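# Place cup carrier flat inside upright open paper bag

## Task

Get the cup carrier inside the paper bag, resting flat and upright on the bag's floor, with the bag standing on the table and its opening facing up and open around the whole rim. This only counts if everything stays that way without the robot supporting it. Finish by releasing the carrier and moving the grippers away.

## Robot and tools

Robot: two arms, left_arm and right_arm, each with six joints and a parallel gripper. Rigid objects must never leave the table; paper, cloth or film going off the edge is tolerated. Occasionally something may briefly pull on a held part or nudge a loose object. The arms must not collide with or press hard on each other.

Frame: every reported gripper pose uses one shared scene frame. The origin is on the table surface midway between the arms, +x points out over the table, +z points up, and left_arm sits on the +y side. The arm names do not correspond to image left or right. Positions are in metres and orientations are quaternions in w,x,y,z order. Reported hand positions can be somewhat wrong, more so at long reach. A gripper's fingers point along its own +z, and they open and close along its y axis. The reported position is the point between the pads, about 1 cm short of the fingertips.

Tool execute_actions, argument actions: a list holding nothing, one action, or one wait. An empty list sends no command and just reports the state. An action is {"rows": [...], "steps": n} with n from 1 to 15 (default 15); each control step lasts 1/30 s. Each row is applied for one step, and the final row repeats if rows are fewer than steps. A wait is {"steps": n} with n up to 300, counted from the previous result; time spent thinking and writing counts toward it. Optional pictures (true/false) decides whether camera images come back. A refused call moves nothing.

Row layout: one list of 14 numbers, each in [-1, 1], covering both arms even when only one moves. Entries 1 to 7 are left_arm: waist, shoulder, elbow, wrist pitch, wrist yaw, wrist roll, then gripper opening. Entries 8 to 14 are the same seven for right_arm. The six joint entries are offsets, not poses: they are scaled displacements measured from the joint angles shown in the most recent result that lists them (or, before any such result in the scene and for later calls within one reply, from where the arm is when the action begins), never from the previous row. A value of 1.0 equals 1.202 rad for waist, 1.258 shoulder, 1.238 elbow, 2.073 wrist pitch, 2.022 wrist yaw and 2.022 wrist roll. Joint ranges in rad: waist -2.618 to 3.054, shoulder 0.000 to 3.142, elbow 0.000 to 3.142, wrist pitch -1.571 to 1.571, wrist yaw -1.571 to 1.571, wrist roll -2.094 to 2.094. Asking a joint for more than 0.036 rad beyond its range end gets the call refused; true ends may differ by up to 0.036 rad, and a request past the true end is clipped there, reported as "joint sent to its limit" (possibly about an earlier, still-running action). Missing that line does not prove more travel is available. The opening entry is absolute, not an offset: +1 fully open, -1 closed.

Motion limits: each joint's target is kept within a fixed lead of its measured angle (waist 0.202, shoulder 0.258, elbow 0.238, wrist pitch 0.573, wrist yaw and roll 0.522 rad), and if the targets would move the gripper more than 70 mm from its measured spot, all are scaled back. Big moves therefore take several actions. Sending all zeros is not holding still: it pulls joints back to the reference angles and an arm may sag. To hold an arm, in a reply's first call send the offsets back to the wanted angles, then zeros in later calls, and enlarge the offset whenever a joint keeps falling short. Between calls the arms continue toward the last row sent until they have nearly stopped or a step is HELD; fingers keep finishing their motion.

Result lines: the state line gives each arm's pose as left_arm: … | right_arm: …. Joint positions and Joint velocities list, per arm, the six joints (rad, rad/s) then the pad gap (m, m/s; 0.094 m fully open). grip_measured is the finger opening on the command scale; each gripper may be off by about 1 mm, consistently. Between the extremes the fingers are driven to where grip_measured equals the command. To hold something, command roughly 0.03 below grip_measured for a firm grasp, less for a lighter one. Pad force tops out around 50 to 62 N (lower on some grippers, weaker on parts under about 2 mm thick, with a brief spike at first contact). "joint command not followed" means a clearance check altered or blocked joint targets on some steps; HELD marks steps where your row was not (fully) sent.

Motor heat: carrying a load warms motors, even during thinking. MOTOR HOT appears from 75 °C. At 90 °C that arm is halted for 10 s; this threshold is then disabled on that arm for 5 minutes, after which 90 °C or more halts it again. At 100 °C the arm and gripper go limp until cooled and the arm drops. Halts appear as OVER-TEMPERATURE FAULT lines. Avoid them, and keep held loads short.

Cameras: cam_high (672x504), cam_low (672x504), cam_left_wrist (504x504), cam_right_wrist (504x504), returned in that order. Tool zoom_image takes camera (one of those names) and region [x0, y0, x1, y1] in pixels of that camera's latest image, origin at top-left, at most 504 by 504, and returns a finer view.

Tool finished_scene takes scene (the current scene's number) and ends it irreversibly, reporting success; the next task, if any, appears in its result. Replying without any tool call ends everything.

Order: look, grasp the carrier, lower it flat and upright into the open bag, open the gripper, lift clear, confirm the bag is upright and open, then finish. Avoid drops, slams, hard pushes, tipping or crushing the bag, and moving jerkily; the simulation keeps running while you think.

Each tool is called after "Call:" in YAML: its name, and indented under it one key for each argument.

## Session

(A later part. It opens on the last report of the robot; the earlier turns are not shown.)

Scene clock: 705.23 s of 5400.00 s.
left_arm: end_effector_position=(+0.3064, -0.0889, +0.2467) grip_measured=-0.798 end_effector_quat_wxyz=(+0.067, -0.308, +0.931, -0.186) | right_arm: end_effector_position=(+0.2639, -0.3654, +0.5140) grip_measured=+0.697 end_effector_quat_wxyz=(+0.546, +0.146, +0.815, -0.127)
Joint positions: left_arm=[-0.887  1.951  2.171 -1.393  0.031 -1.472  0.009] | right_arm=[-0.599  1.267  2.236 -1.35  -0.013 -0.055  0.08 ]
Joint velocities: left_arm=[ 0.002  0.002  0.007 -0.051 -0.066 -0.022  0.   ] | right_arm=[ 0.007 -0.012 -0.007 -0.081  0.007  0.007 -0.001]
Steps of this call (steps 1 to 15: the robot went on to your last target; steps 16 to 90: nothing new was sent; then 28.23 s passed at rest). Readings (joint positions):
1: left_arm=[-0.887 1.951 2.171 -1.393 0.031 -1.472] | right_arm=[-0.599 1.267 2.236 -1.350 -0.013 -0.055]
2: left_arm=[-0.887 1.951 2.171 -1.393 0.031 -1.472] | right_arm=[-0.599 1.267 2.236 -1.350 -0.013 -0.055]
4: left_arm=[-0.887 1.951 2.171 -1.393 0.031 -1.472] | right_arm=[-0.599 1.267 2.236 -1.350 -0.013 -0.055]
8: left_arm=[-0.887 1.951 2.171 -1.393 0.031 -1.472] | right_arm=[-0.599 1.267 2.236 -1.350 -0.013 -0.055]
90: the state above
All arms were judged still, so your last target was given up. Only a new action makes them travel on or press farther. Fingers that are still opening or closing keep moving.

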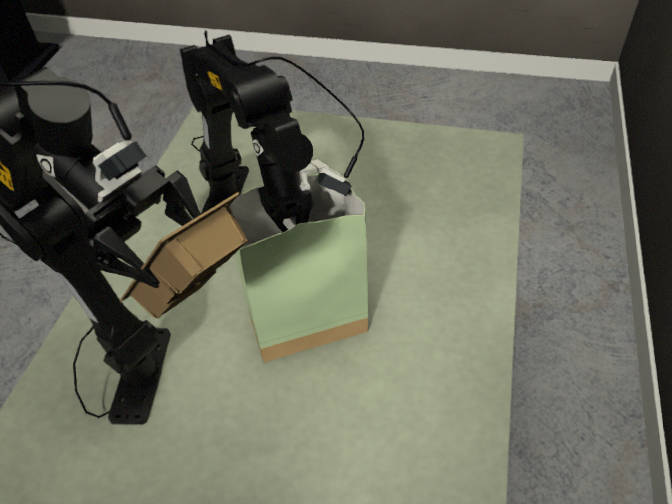

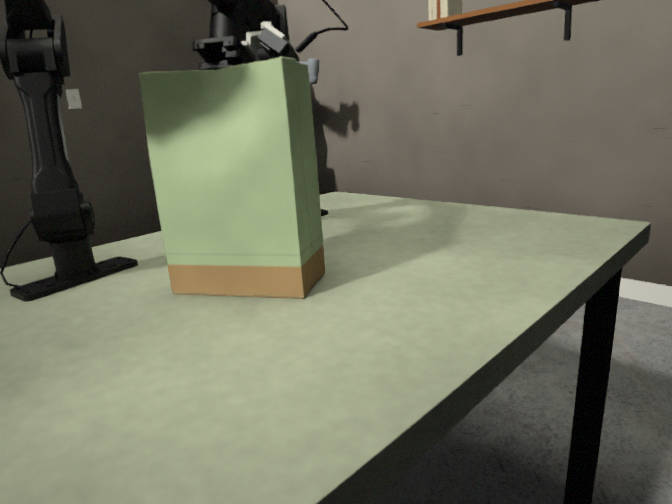

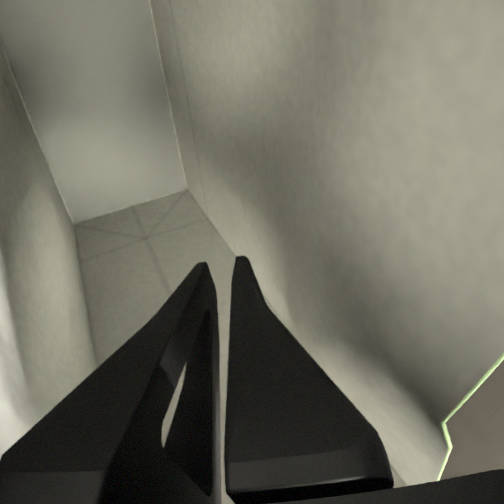

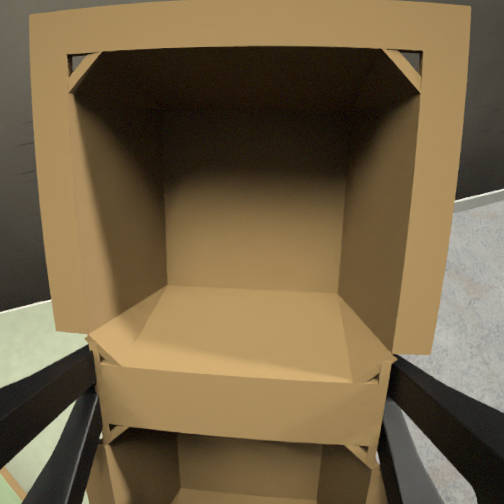

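Call:
execute_actions:
  actions:
    - {"rows":[[0,-0.05,0.02,0,0,0,-0.8,0,0,0,0,0,0,0.66],[0,-0.1,0.04,0,0,0,-0.8,0,0,0,0,0,0,0.66],[0,-0.15,0.06,0,0,0,-0.8,0,0,0,0,0,0,0.66],[0,-0.2,0.08,0,0,0,-0.8,0,0,0,0,0,0,0.66],[0,-0.26,0.1,0.05,0,0,-0.8,0,0,0,0,0,0,0.66]]}

Call:
execute_actions:
  actions:
    - {"rows":[[0,-0.15,0,0.05,0,0,-0.8,0,0,0,0,0,0,0.66]]}

Scene clock: 718.07 s of 5400.00 s.
left_arm: end_effector_position=(+0.2710, -0.0507, +0.4299) grip_measured=-0.798 end_effector_quat_wxyz=(+0.169, -0.277, +0.852, -0.412) | right_arm: end_effector_position=(+0.2639, -0.3654, +0.5140) grip_measured=+0.697 end_effector_quat_wxyz=(+0.546, +0.146, +0.815, -0.127)
Joint positions: left_arm=[-0.887  1.62   2.28  -1.308  0.032 -1.472  0.009] | right_arm=[-0.599  1.267  2.236 -1.35  -0.013 -0.055  0.08 ]
Joint velocities: left_arm=[ 0.017 -0.481  0.232  0.242  0.007  0.022 -0.001] | right_arm=[ 0.027  0.017 -0.012  0.022  0.037 -0.081 -0.   ]
Steps of this call (steps 1 to 90: nothing new was sent; then 9.33 s passed at rest; steps 91 to 105: all 15 steps of this action). Readings (joint positions):
91: left_arm=[-0.887 1.948 2.171 -1.393 0.031 -1.472] | right_arm=[-0.599 1.267 2.236 -1.350 -0.013 -0.055]
92: left_arm=[-0.887 1.940 2.171 -1.393 0.032 -1.472] | right_arm=[-0.599 1.267 2.236 -1.350 -0.013 -0.055]
94: left_arm=[-0.887 1.908 2.171 -1.394 0.032 -1.472] | right_arm=[-0.599 1.267 2.236 -1.350 -0.013 -0.055]
98: left_arm=[-0.887 1.802 2.193 -1.370 0.032 -1.472] | right_arm=[-0.599 1.267 2.236 -1.350 -0.013 -0.055]
105: the state above

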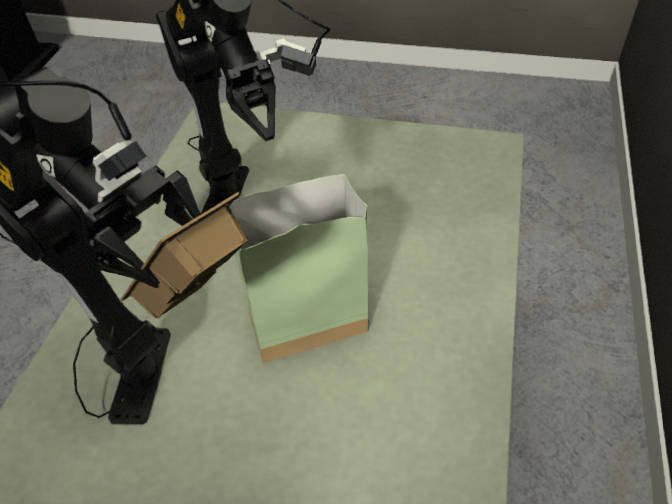

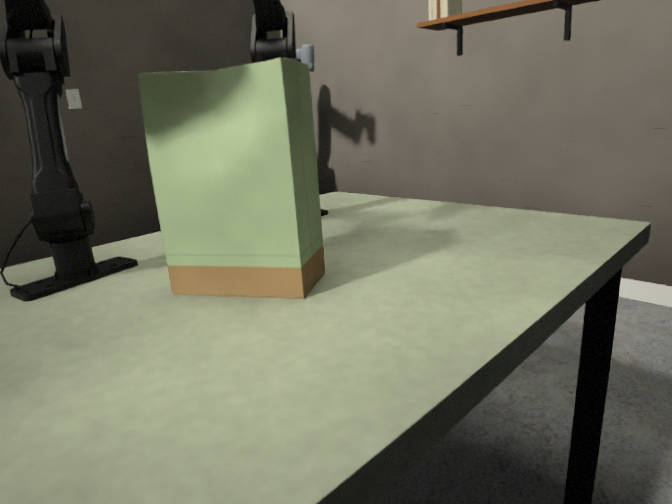

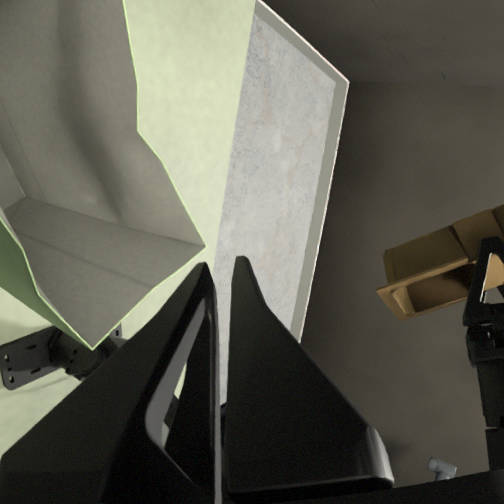

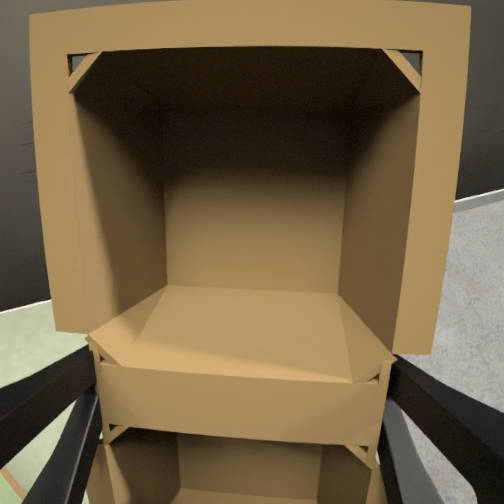

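Scene clock: 718.57 s of 5400.00 s.
left_arm: end_effector_position=(+0.2307, -0.0068, +0.5171) grip_measured=-0.798 end_effector_quat_wxyz=(+0.221, -0.251, +0.782, -0.526) | right_arm: end_effector_position=(+0.2639, -0.3654, +0.5140) grip_measured=+0.697 end_effector_quat_wxyz=(+0.546, +0.146, +0.815, -0.127)
Joint positions: left_arm=[-0.887  1.42   2.276 -1.213  0.032 -1.472  0.009] | right_arm=[-0.599  1.267  2.236 -1.35  -0.013 -0.055  0.08 ]
Joint velocities: left_arm=[-0.017  0.129 -0.007 -0.022 -0.022  0.022 -0.   ] | right_arm=[ 0.007 -0.002  0.017  0.007 -0.022  0.007 -0.   ]
Steps of this call (steps 1 to 15: all 15 steps of this action). Readings (joint positions):
1: left_arm=[-0.887 1.593 2.280 -1.293 0.032 -1.472] | right_arm=[-0.599 1.267 2.236 -1.350 -0.013 -0.055]
2: left_arm=[-0.887 1.567 2.277 -1.282 0.032 -1.472] | right_arm=[-0.599 1.267 2.236 -1.350 -0.013 -0.055]
4: left_arm=[-0.887 1.507 2.276 -1.260 0.032 -1.472] | right_arm=[-0.599 1.267 2.236 -1.350 -0.013 -0.055]
8: left_arm=[-0.887 1.412 2.276 -1.224 0.032 -1.472] | right_arm=[-0.599 1.267 2.236 -1.350 -0.013 -0.055]
15: the state above

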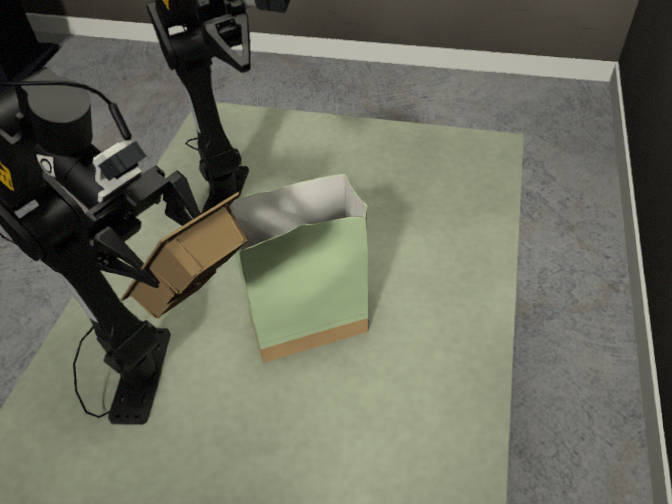

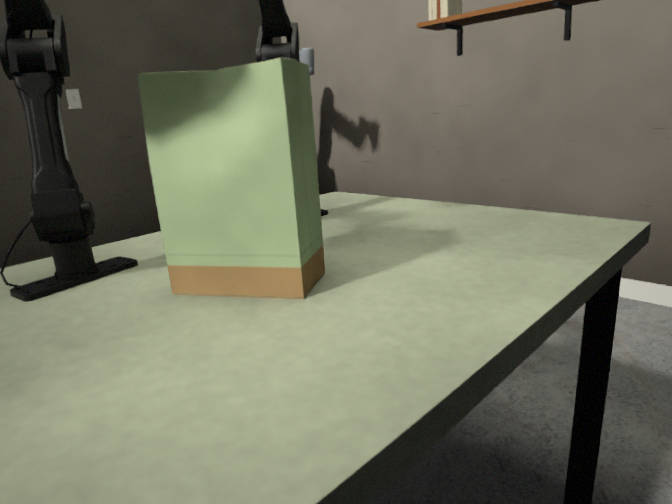

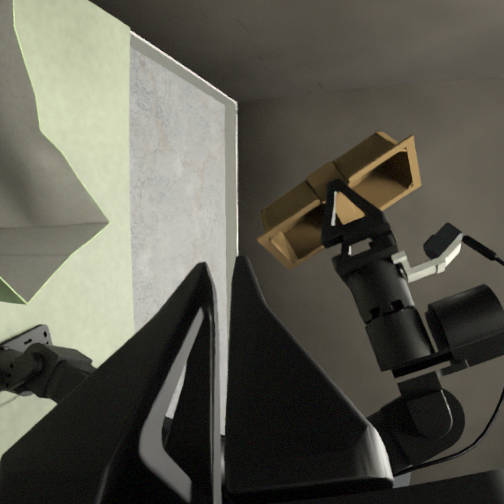

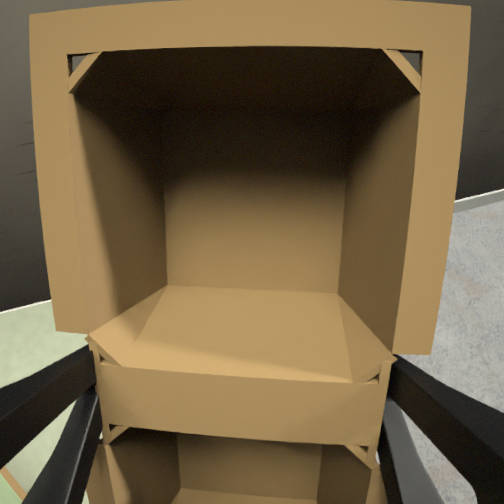

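Call:
execute_actions:
  actions:
    - {"rows":[[0.2,-0.03,0,0,0,0,-0.8,0,0,0,0,0,0,0.66],[0.4,-0.06,0,0,0,0,-0.8,0,0,0,0,0,0,0.66],[0.6,-0.1,0,0,0,0,-0.8,0,0,0,0,0,0,0.66],[0.8,-0.1,0,0,0,0,-0.8,0,0,0,0,0,0,0.66],[1,-0.1,0,0,0,0,-0.8,0,0,0,0,0,0,0.66]]}
  pictures: false

Call:
execute_actions:
  actions:
    - {"rows":[[0.5,0,0,0,0,0,-0.8,0,0.1,0.03,0,0,0,0.66],[0.5,0,0,0,0,0,-0.8,0.1,0.15,0.03,-0.02,0,0,0.66],[0.5,0,0,0,0,0,-0.8,0.2,0.18,0.03,-0.02,0,0,0.66],[0.5,0,0,0,0,0,-0.8,0.3,0.2,0.03,-0.02,0,0,0.66],[0.5,0,0,0,0,0,-0.8,0.4,0.2,0.03,-0.02,0,0,0.66]]}
  pictures: false

Call:
execute_actions:
  actions:
    - {"rows":[[0.3,0,0,0,0,0,-0.8,0.1,0.02,0.02,0,0,0,0.66],[0.3,0,0,0,0,0,-0.8,0.2,0.02,0.02,0,0,0,0.66],[0.3,0,0,0,0,0,-0.8,0.3,0.02,0.02,0,0,0,0.66],[0.3,0,0,0,0,0,-0.8,0.4,0.02,0.02,0,0,0,0.66]]}

Scene clock: 756.83 s of 5400.00 s.
left_arm: end_effector_position=(+0.2809, +0.3044, +0.5492) grip_measured=-0.798 end_effector_quat_wxyz=(-0.499, +0.593, -0.518, +0.362) | right_arm: end_effector_position=(+0.2639, -0.3654, +0.5140) grip_measured=+0.697 end_effector_quat_wxyz=(+0.546, +0.146, +0.815, -0.127)
Joint positions: left_arm=[ 0.2    1.293  2.268 -1.217  0.033 -1.472  0.009] | right_arm=[-0.599  1.267  2.236 -1.35  -0.013 -0.055  0.08 ]
Joint velocities: left_arm=[ 2.005  0.032 -0.007 -0.066 -0.095  0.007  0.001] | right_arm=[-0.012 -0.002  0.007 -0.022 -0.037 -0.022  0.001]
Steps of this call (steps 1 to 30: the robot went on to your last target; steps 31 to 90: nothing new was sent; then 34.77 s passed at rest; steps 91 to 105: all 15 steps of this action). Readings (joint positions):
91: left_arm=[-0.852 1.429 2.276 -1.213 0.053 -1.472] | right_arm=[-0.599 1.267 2.236 -1.350 -0.013 -0.055]
92: left_arm=[-0.784 1.424 2.276 -1.214 0.058 -1.472] | right_arm=[-0.599 1.267 2.236 -1.350 -0.013 -0.055]
94: left_arm=[-0.639 1.401 2.268 -1.215 0.050 -1.472] | right_arm=[-0.599 1.267 2.236 -1.350 -0.013 -0.055]
98: left_arm=[-0.331 1.330 2.268 -1.216 0.038 -1.472] | right_arm=[-0.599 1.267 2.236 -1.350 -0.013 -0.055]
105: the state above

Scene clock: 757.33 s of 5400.00 s.
left_arm: end_effector_position=(+0.1971, +0.4447, +0.5489) grip_measured=-0.798 end_effector_quat_wxyz=(-0.584, +0.720, -0.320, +0.197) | right_arm: end_effector_position=(+0.3814, -0.2358, +0.4308) grip_measured=+0.697 end_effector_quat_wxyz=(+0.432, -0.057, +0.900, +0.010)
Joint positions: left_arm=[ 0.793  1.295  2.268 -1.217  0.025 -1.472  0.009] | right_arm=[-0.118  1.555  2.256 -1.378 -0.019 -0.055  0.08 ]
Joint velocities: left_arm=[-0.007 -0.002  0.002  0.022  0.051  0.022 -0.   ] | right_arm=[-0.007 -0.188 -0.002 -0.095 -0.066 -0.022  0.   ]
Steps of this call (steps 1 to 15: all 15 steps of this action). Readings (joint positions):
1: left_arm=[0.273 1.294 2.268 -1.217 0.034 -1.472] | right_arm=[-0.599 1.279 2.244 -1.355 -0.013 -0.055]
2: left_arm=[0.349 1.295 2.268 -1.217 0.035 -1.472] | right_arm=[-0.579 1.300 2.261 -1.357 -0.004 -0.055]
4: left_arm=[0.501 1.295 2.268 -1.217 0.035 -1.472] | right_arm=[-0.484 1.357 2.273 -1.357 0.000 -0.055]
8: left_arm=[0.758 1.295 2.268 -1.217 0.026 -1.472] | right_arm=[-0.242 1.503 2.273 -1.358 0.005 -0.055]
15: the state above

Scene clock: 757.83 s of 5400.00 s.
left_arm: end_effector_position=(+0.1138, +0.4962, +0.5489) grip_measured=-0.798 end_effector_quat_wxyz=(-0.609, +0.765, -0.188, +0.090) | right_arm: end_effector_position=(+0.3355, -0.0649, +0.4217) grip_measured=+0.697 end_effector_quat_wxyz=(+0.405, -0.275, +0.864, +0.115)
Joint positions: left_arm=[ 1.146  1.295  2.268 -1.217  0.022 -1.472  0.009] | right_arm=[ 0.369  1.589  2.262 -1.376 -0.028 -0.055  0.08 ]
Joint velocities: left_arm=[ 0.002  0.002 -0.007  0.022  0.037  0.051  0.   ] | right_arm=[ 0.012 -0.017 -0.002 -0.022  0.022  0.022  0.001]
Steps of this call (steps 1 to 15: all 15 steps of this action). Readings (joint positions):
1: left_arm=[0.835 1.295 2.268 -1.217 0.045 -1.472] | right_arm=[-0.102 1.554 2.257 -1.378 -0.009 -0.055]
2: left_arm=[0.910 1.295 2.268 -1.217 0.046 -1.472] | right_arm=[-0.058 1.554 2.262 -1.377 0.004 -0.055]
4: left_arm=[1.055 1.295 2.268 -1.217 0.037 -1.472] | right_arm=[0.081 1.562 2.262 -1.376 0.003 -0.055]
8: left_arm=[1.144 1.295 2.268 -1.217 0.022 -1.472] | right_arm=[0.337 1.586 2.262 -1.376 -0.020 -0.055]
15: the state above

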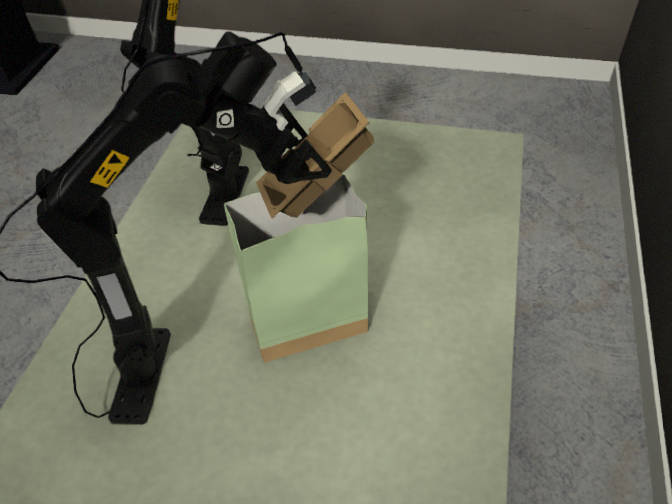

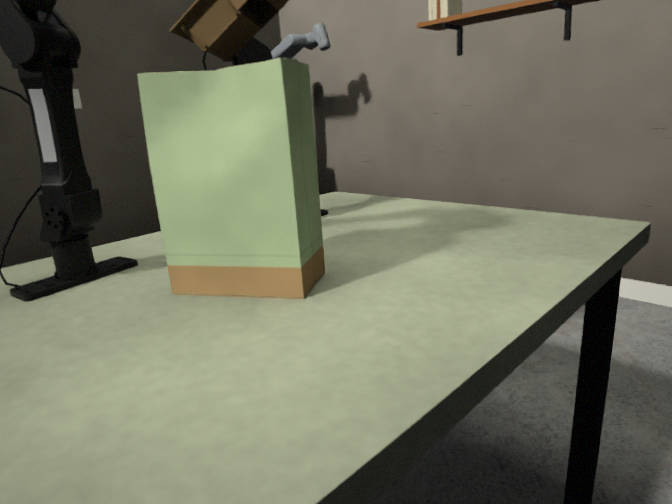

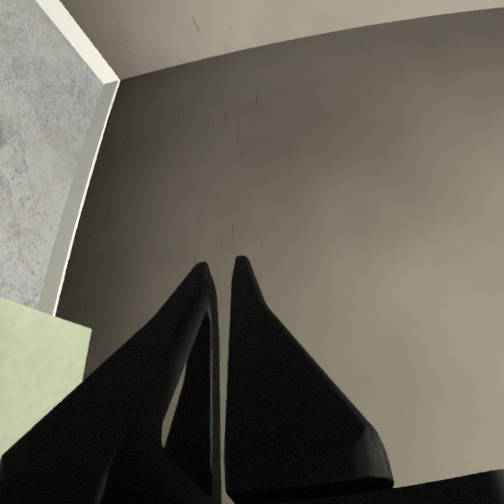

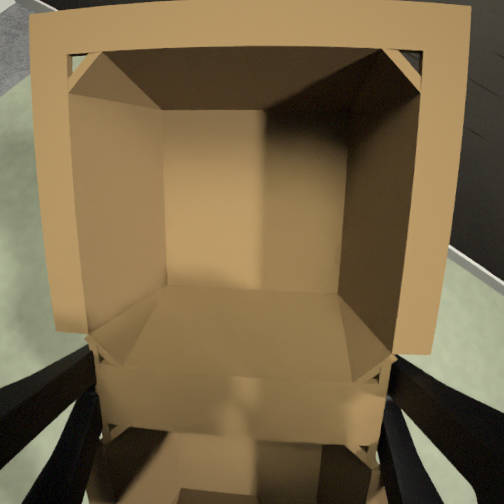

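Call:
execute_actions:
  actions:
    - {"rows":[[0,0,0,0,0,0,-0.8,0.03,-0.04,0,0,0,0,0.66],[0,0,0,0,0,0,-0.8,0.05,-0.08,-0.02,0,0,0,0.66],[0,0,0,0,0,0,-0.8,0.05,-0.08,-0.05,0,0,0,0.66],[0,0,0,0,0,0,-0.8,0.05,-0.08,-0.08,-0.01,0,0,0.66]]}

Call:
zoom_image:
  camera: "cam_high"
  region: [180,60,420,280]

Scene clock: 764.87 s of 5400.00 s.
left_arm: end_effector_position=(+0.1138, +0.4962, +0.5489) grip_measured=-0.798 end_effector_quat_wxyz=(-0.609, +0.765, -0.188, +0.090) | right_arm: end_effector_position=(+0.3035, -0.0635, +0.4204) grip_measured=+0.697 end_effector_quat_wxyz=(+0.398, -0.298, +0.858, +0.124)
Joint positions: left_arm=[ 1.146  1.295  2.268 -1.217  0.022 -1.472  0.009] | right_arm=[ 0.422  1.499  2.178 -1.388 -0.027 -0.055  0.08 ]
Joint velocities: left_arm=[-0.007 -0.012  0.012  0.037 -0.037  0.066 -0.   ] | right_arm=[-0.002  0.007 -0.027  0.007 -0.007  0.007  0.001]
Steps of this call (steps 1 to 15: the robot went on to your last target; steps 16 to 90: nothing new was sent; then 3.53 s passed at rest; steps 91 to 105: all 15 steps of this action). Readings (joint positions):
91: left_arm=[1.146 1.295 2.268 -1.217 0.022 -1.472] | right_arm=[0.372 1.587 2.262 -1.376 -0.026 -0.055]
92: left_arm=[1.146 1.295 2.268 -1.217 0.022 -1.472] | right_arm=[0.382 1.578 2.256 -1.374 -0.024 -0.055]
94: left_arm=[1.146 1.295 2.268 -1.217 0.022 -1.472] | right_arm=[0.409 1.543 2.219 -1.373 -0.025 -0.055]
98: left_arm=[1.146 1.295 2.268 -1.217 0.022 -1.472] | right_arm=[0.422 1.500 2.187 -1.388 -0.027 -0.055]
105: the state above

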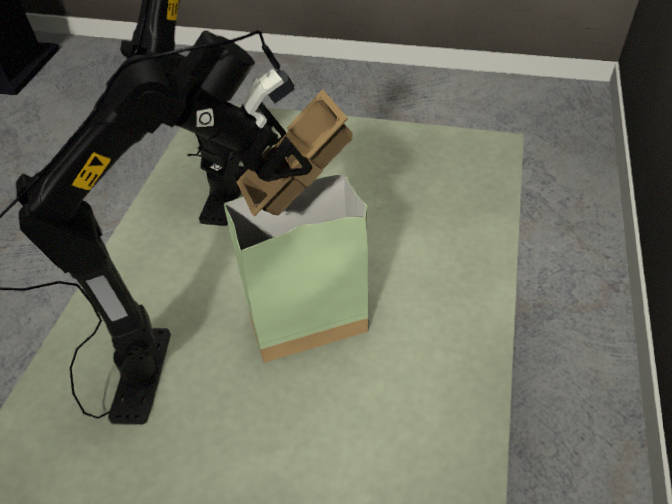

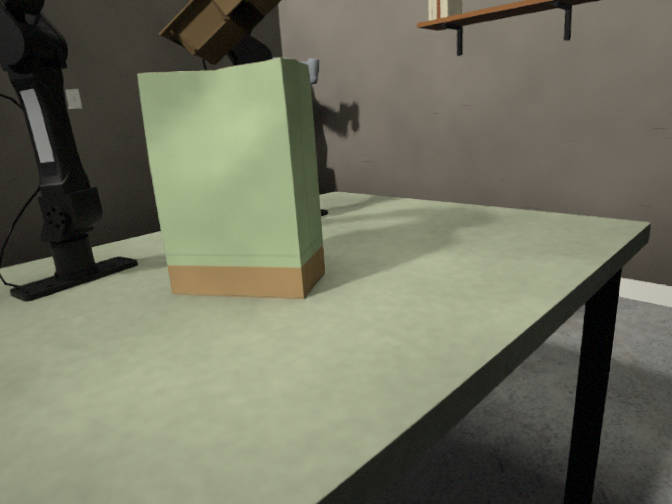

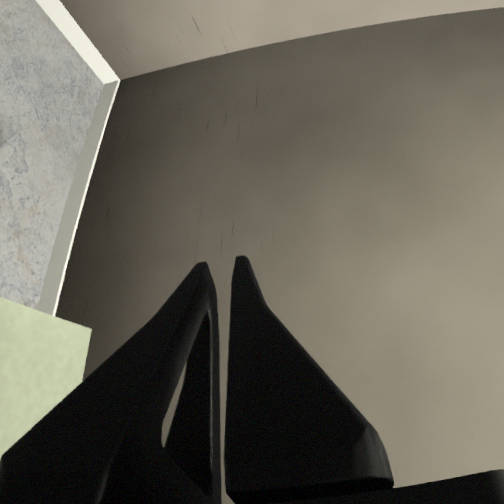

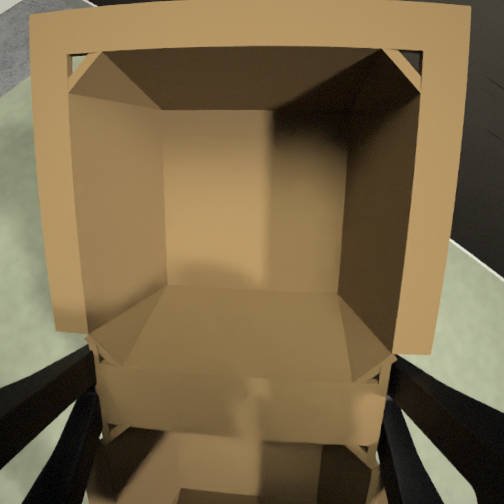

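Region (180, 60, 420, 280) of cam_high's 672x504 image, scaled by 2.100, with more detail than that image has; it fills the top 462 rows of this view, and the rest is white.

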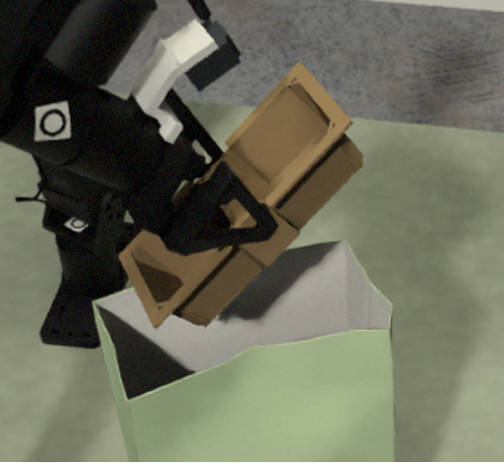

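Call:
execute_actions:
  actions:
    - {"rows":[[0,0,0,0,0,0,-0.8,0,-0.02,-0.04,0.01,0,0,0.66],[0,0,0,0,0,0,-0.8,0,-0.03,-0.07,0.02,0,0,0.66],[0,0,0,0,0,0,-0.8,0,-0.04,-0.1,0.03,0,0,0.66],[0,0,0,0,0,0,-0.8,0,-0.055,-0.13,0.04,0,0,0.66],[0,0,0,0,0,0,-0.8,0,-0.07,-0.16,0.05,0,0,0.66],[0,0,0,0,0,0,-0.8,0,-0.085,-0.19,0.065,0,0,0.66]]}

Call:
zoom_image:
  camera: "cam_high"
  region: [180,60,420,280]

Scene clock: 776.73 s of 5400.00 s.
left_arm: end_effector_position=(+0.1138, +0.4962, +0.5489) grip_measured=-0.798 end_effector_quat_wxyz=(-0.609, +0.765, -0.188, +0.090) | right_arm: end_effector_position=(+0.3034, -0.0635, +0.3853) grip_measured=+0.697 end_effector_quat_wxyz=(+0.379, -0.301, +0.867, +0.119)
Joint positions: left_arm=[ 1.146  1.295  2.268 -1.217  0.022 -1.472  0.009] | right_arm=[ 0.422  1.421  1.952 -1.285 -0.027 -0.055  0.08 ]
Joint velocities: left_arm=[-0.002  0.017  0.007  0.022  0.095  0.037  0.   ] | right_arm=[ 0.002 -0.061  0.007  0.125 -0.007 -0.007  0.   ]
Steps of this call (steps 1 to 15: the robot went on to your last target; steps 16 to 90: nothing new was sent; then 8.37 s passed at rest; steps 91 to 105: all 15 steps of this action). Readings (joint positions):
91: left_arm=[1.146 1.295 2.268 -1.217 0.022 -1.472] | right_arm=[0.422 1.497 2.172 -1.385 -0.027 -0.055]
92: left_arm=[1.146 1.295 2.268 -1.217 0.022 -1.472] | right_arm=[0.422 1.491 2.154 -1.377 -0.027 -0.055]
94: left_arm=[1.146 1.295 2.268 -1.217 0.022 -1.472] | right_arm=[0.422 1.470 2.094 -1.356 -0.027 -0.055]
98: left_arm=[1.146 1.295 2.268 -1.217 0.022 -1.472] | right_arm=[0.422 1.427 1.967 -1.320 -0.027 -0.055]
105: the state above

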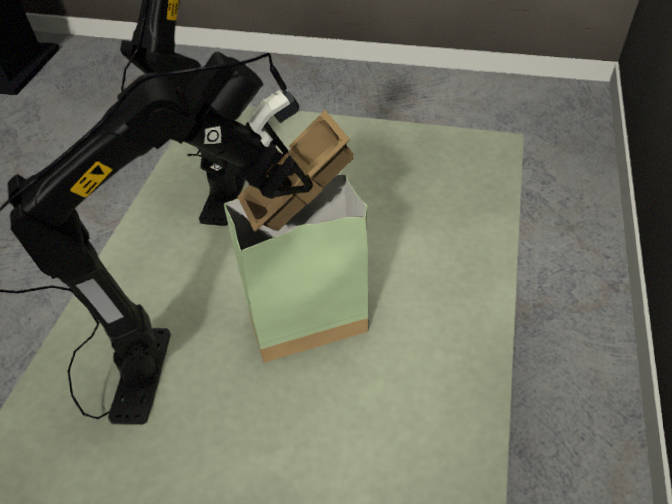

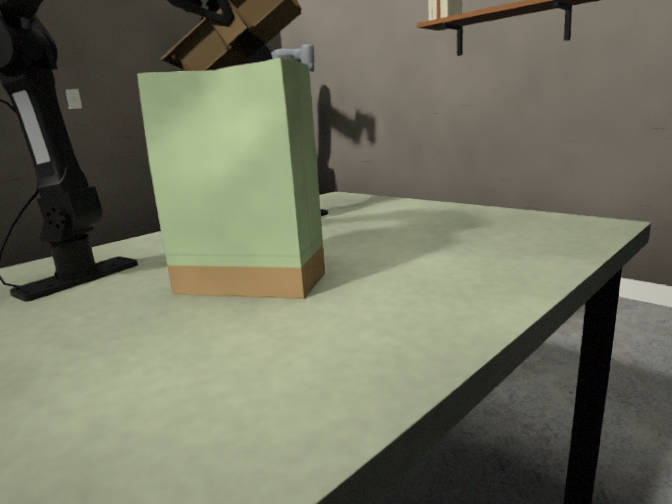

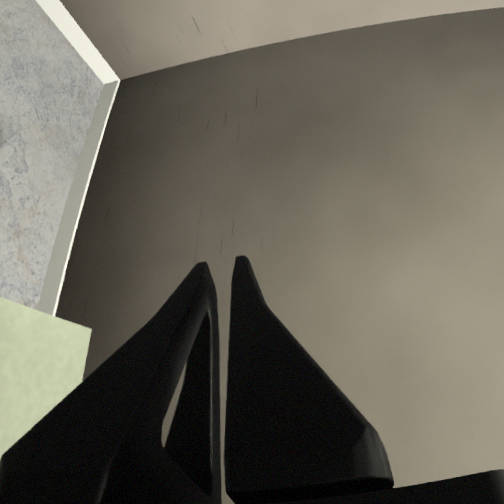

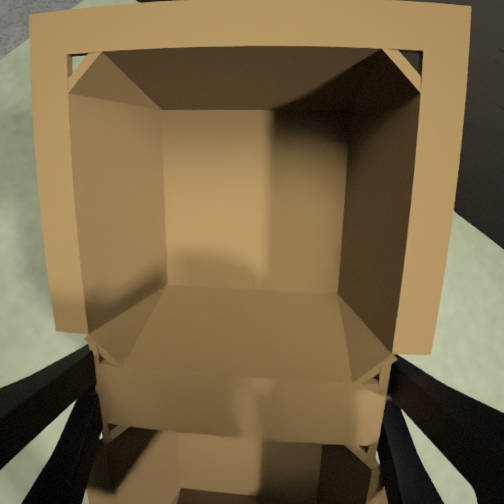

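Region (180, 60, 420, 280) of cam_high's 672x504 image, scaled by 2.100, with more detail than that image has; it fills the top 462 rows of this view, and the rest is white.

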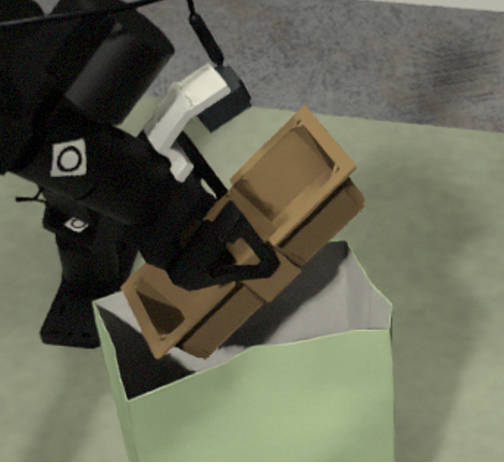

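Call:
execute_actions:
  actions:
    - {"rows":[[0,0,0,0,0,0,-0.8,0,-0.01,-0.03,0,0,0,0.66],[0,0,0,0,0,0,-0.8,0,-0.02,-0.05,0,0,0,0.66],[0,0,0,0,0,0,-0.8,0,-0.03,-0.07,0,0,0,0.66],[0,0,0,0,0,0,-0.8,0,-0.04,-0.09,0,0,0,0.66],[0,0,0,0,0,0,-0.8,0,-0.045,-0.115,0,0,0,0.66]]}

Call:
zoom_image:
  camera: "cam_high"
  region: [180,60,420,280]

Scene clock: 789.50 s of 5400.00 s.
left_arm: end_effector_position=(+0.1138, +0.4962, +0.5489) grip_measured=-0.798 end_effector_quat_wxyz=(-0.609, +0.765, -0.188, +0.090) | right_arm: end_effector_position=(+0.2959, -0.0687, +0.3454) grip_measured=+0.697 end_effector_quat_wxyz=(+0.331, -0.307, +0.886, +0.106)
Joint positions: left_arm=[ 1.146  1.295  2.268 -1.217  0.022 -1.472  0.009] | right_arm=[ 0.422  1.391  1.815 -1.284 -0.027 -0.055  0.08 ]
Joint velocities: left_arm=[-0.002  0.002  0.032  0.037 -0.11   0.022  0.   ] | right_arm=[-0.007 -0.022  0.007 -0.037  0.095 -0.037  0.   ]
Steps of this call (steps 1 to 30: the robot went on to your last target; steps 31 to 90: nothing new was sent; then 9.27 s passed at rest; steps 91 to 105: all 15 steps of this action). Readings (joint positions):
91: left_arm=[1.146 1.295 2.268 -1.217 0.022 -1.472] | right_arm=[0.422 1.416 1.949 -1.273 -0.027 -0.055]
92: left_arm=[1.146 1.295 2.268 -1.217 0.022 -1.472] | right_arm=[0.422 1.414 1.940 -1.273 -0.027 -0.055]
94: left_arm=[1.146 1.295 2.268 -1.217 0.022 -1.472] | right_arm=[0.422 1.403 1.900 -1.272 -0.027 -0.055]
98: left_arm=[1.146 1.295 2.268 -1.217 0.022 -1.472] | right_arm=[0.422 1.391 1.824 -1.283 -0.027 -0.055]
105: the state above

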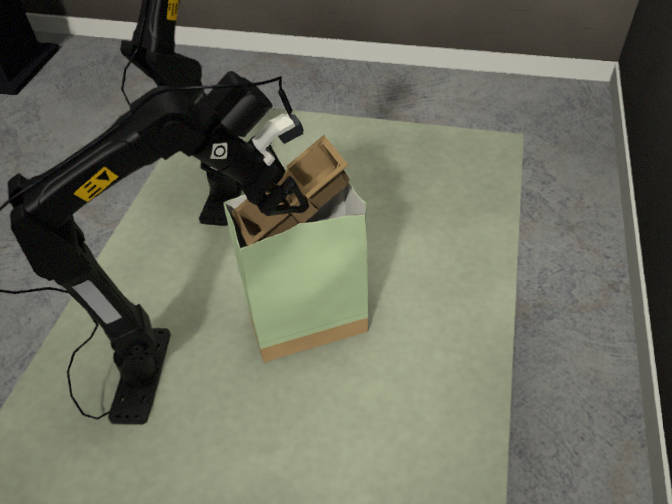

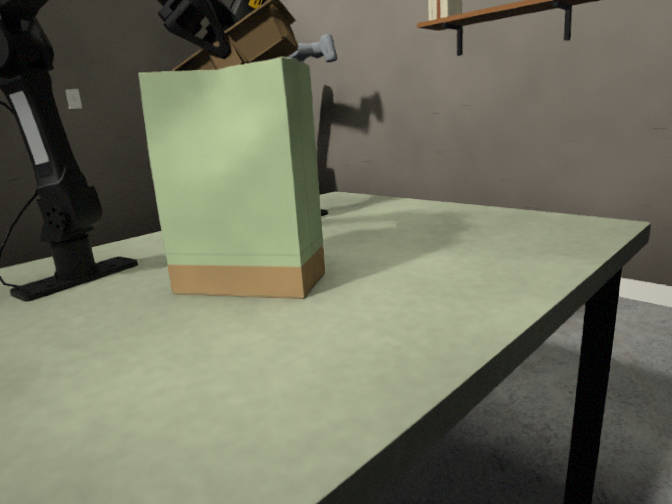

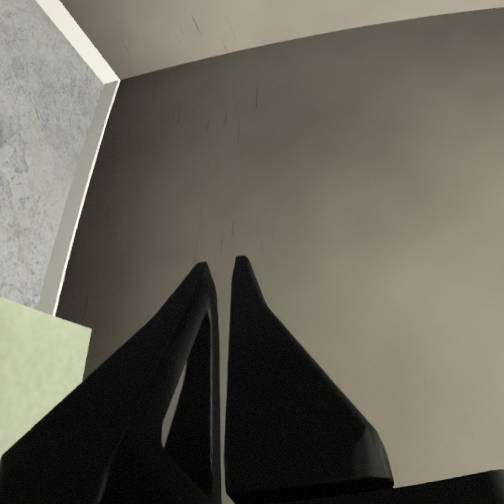

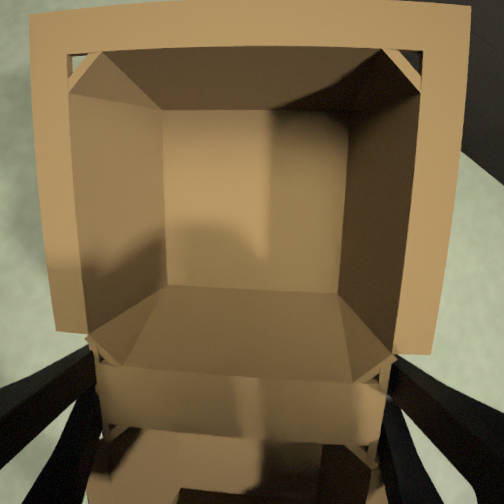

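Region (180, 60, 420, 280) of cam_high's 672x504 image, scaled by 2.100, with more detail than that image has; it fills the top 462 rows of this view, and the rest is white.

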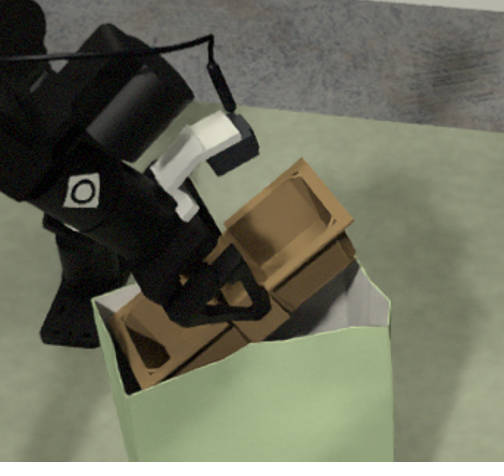

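Call:
execute_actions:
  actions:
    - {"rows":[[0,0,0,0,0,0,-0.8,0.01,0,-0.02,0,0,0,0.66],[0,0,0,0,0,0,-0.8,0.015,0,-0.04,0,0,0,0.66],[0,0,0,0,0,0,-0.8,0.015,-0.01,-0.055,0,0,0,0.66],[0,0,0,0,0,0,-0.8,0.015,-0.01,-0.07,0,0,0,0.66]]}

Call:
zoom_image:
  camera: "cam_high"
  region: [180,60,420,280]

Scene clock: 798.73 s of 5400.00 s.
left_arm: end_effector_position=(+0.1138, +0.4962, +0.5489) grip_measured=-0.798 end_effector_quat_wxyz=(-0.609, +0.765, -0.188, +0.090) | right_arm: end_effector_position=(+0.2910, -0.0692, +0.3169) grip_measured=+0.697 end_effector_quat_wxyz=(+0.295, -0.314, +0.897, +0.097)
Joint positions: left_arm=[ 1.146  1.295  2.268 -1.217  0.022 -1.472  0.009] | right_arm=[ 0.429  1.389  1.734 -1.284 -0.027 -0.055  0.08 ]
Joint velocities: left_arm=[-0.007  0.012  0.007 -0.066 -0.022  0.037 -0.   ] | right_arm=[ 0.002 -0.007  0.002 -0.007  0.022 -0.051  0.   ]
Steps of this call (steps 1 to 15: the robot went on to your last target; steps 16 to 90: nothing new was sent; then 5.73 s passed at rest; steps 91 to 105: all 15 steps of this action). Readings (joint positions):
91: left_arm=[1.146 1.295 2.268 -1.217 0.022 -1.472] | right_arm=[0.422 1.391 1.815 -1.284 -0.027 -0.055]
92: left_arm=[1.146 1.295 2.268 -1.217 0.022 -1.472] | right_arm=[0.422 1.391 1.810 -1.282 -0.027 -0.055]
94: left_arm=[1.146 1.295 2.268 -1.217 0.022 -1.472] | right_arm=[0.426 1.389 1.784 -1.281 -0.027 -0.055]
98: left_arm=[1.146 1.295 2.268 -1.217 0.022 -1.472] | right_arm=[0.429 1.389 1.735 -1.284 -0.027 -0.055]
105: the state above

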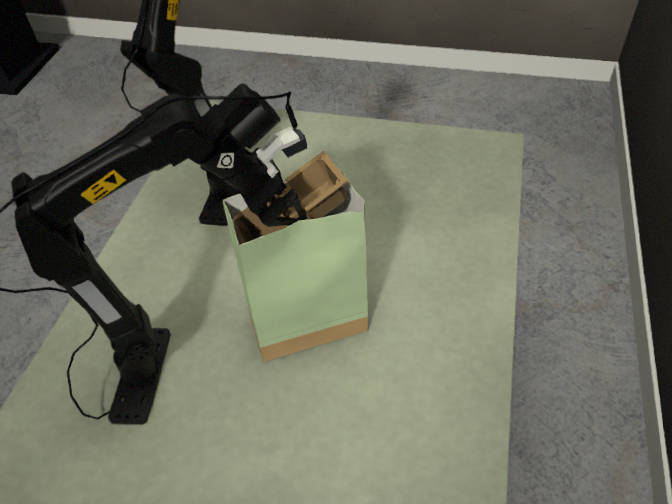

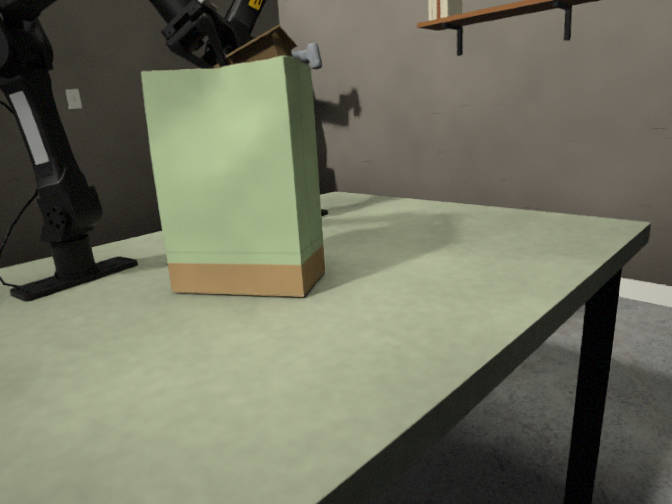

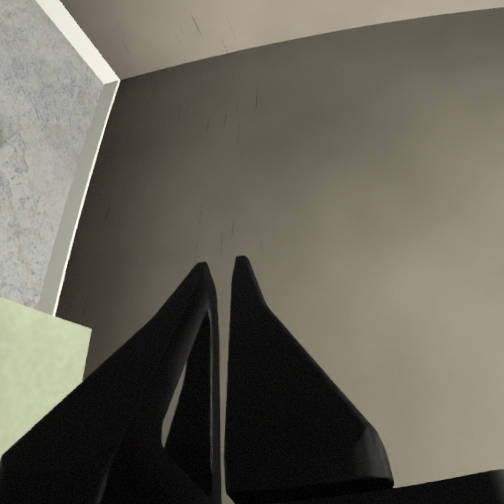

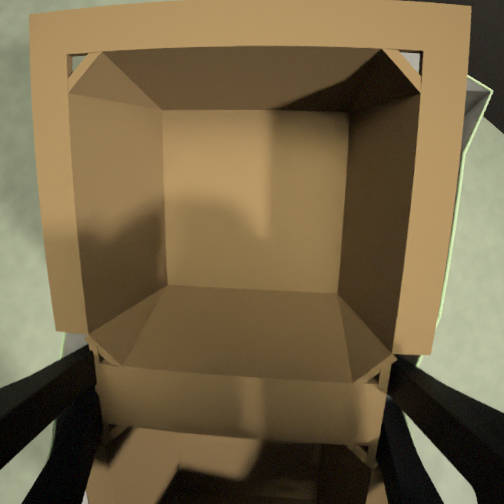

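Region (180, 60, 420, 280) of cam_high's 672x504 image, scaled by 2.100, with more detail than that image has; it fills the top 462 rows of this view, and the rest is white.

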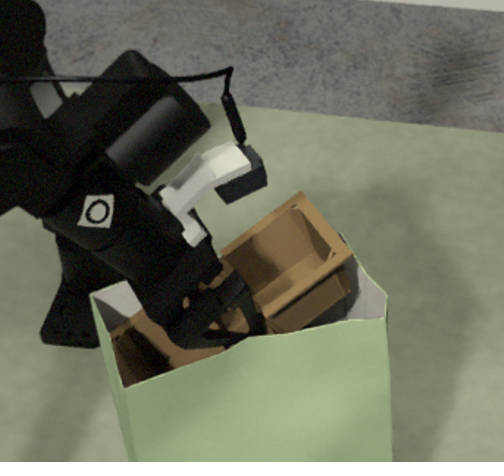

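Call:
execute_actions:
  actions:
    - {"rows":[[0,0,0,0,0,0,-0.8,-0.01,0.005,0,0,0,0.02,0.66],[0,0,0,0,0,0,-0.8,-0.02,0.01,0,0,0,0.04,0.66],[0,0,0,0,0,0,-0.8,-0.02,0.01,0,0,0,0.05,0.66],[0,0,0,0,0,0,-0.8,-0.02,0.015,-0.01,0,0,0.05,0.66],[0,0,0,0,0,0,-0.8,-0.02,0.02,-0.02,0,0,0.05,0.66],[0,0,0,0,0,0,-0.8,-0.02,0.025,-0.025,0,0,0.05,0.66]]}

Call:
zoom_image:
  camera: "cam_high"
  region: [180,60,420,280]

Scene clock: 807.27 s of 5400.00 s.
left_arm: end_effector_position=(+0.1138, +0.4962, +0.5489) grip_measured=-0.798 end_effector_quat_wxyz=(-0.609, +0.765, -0.188, +0.090) | right_arm: end_effector_position=(+0.2968, -0.0709, +0.3014) grip_measured=+0.697 end_effector_quat_wxyz=(+0.270, -0.269, +0.919, +0.101)
Joint positions: left_arm=[ 1.146  1.295  2.268 -1.217  0.022 -1.472  0.009] | right_arm=[ 0.415  1.416  1.713 -1.284 -0.027  0.033  0.08 ]
Joint velocities: left_arm=[ 0.017 -0.002  0.002 -0.007  0.022 -0.007 -0.   ] | right_arm=[ 0.022  0.012  0.007 -0.051  0.007  0.066 -0.   ]
Steps of this call (steps 1 to 15: the robot went on to your last target; steps 16 to 90: nothing new was sent; then 5.03 s passed at rest; steps 91 to 105: all 15 steps of this action). Readings (joint positions):
91: left_arm=[1.146 1.295 2.268 -1.217 0.022 -1.472] | right_arm=[0.429 1.389 1.734 -1.284 -0.027 -0.050]
92: left_arm=[1.146 1.295 2.268 -1.217 0.022 -1.472] | right_arm=[0.427 1.389 1.734 -1.284 -0.027 -0.039]
94: left_arm=[1.146 1.295 2.268 -1.217 0.022 -1.472] | right_arm=[0.419 1.389 1.734 -1.284 -0.027 -0.012]
98: left_arm=[1.146 1.295 2.268 -1.217 0.022 -1.472] | right_arm=[0.415 1.400 1.727 -1.284 -0.027 0.017]
105: the state above

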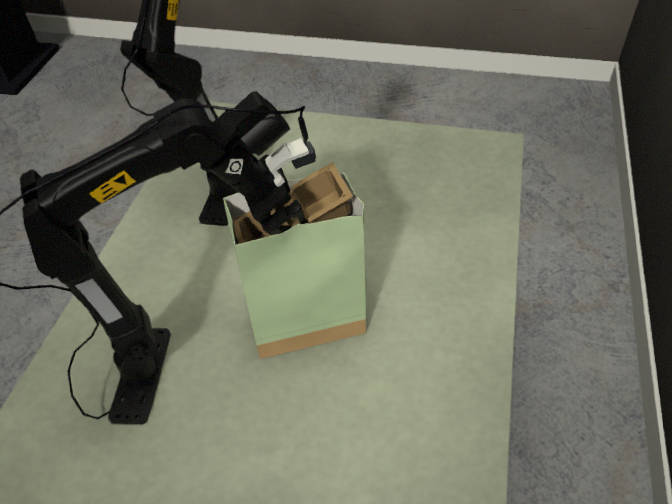

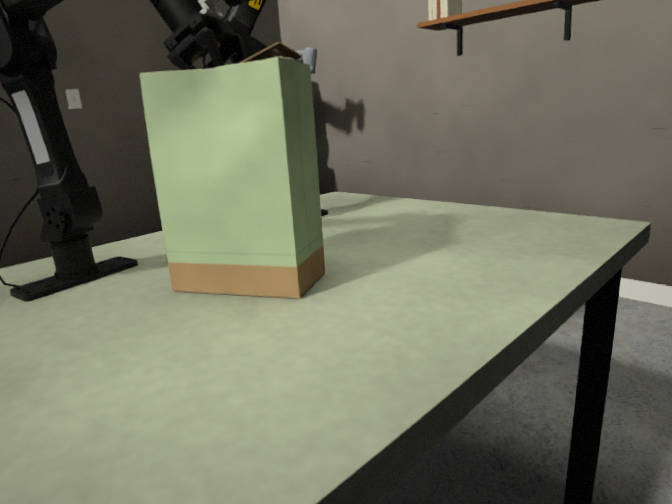

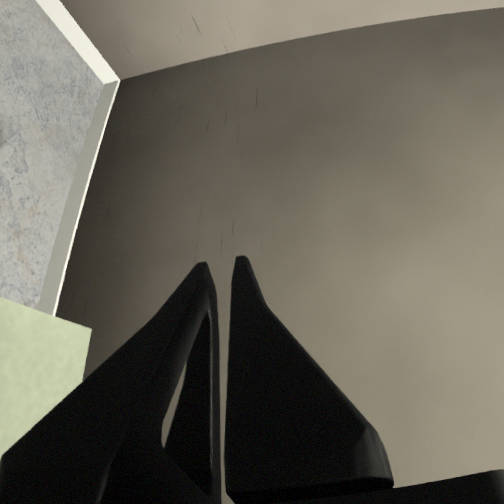

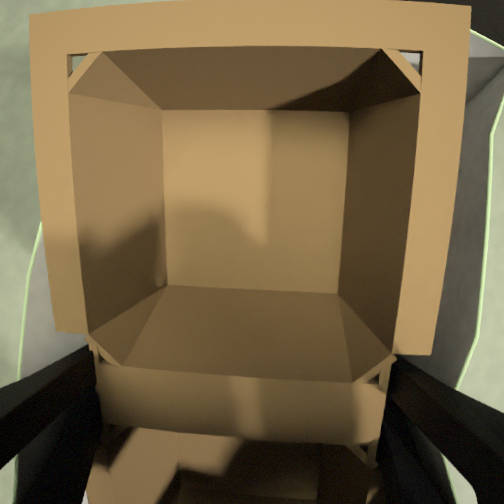

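Region (180, 60, 420, 280) of cam_high's 672x504 image, scaled by 2.100, with more detail than that image has; it fills the top 462 rows of this view, and the rest is white.

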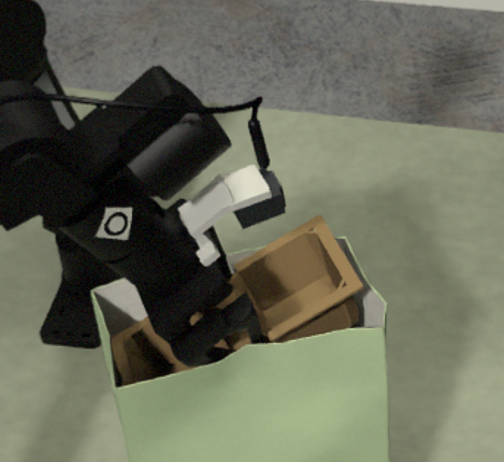

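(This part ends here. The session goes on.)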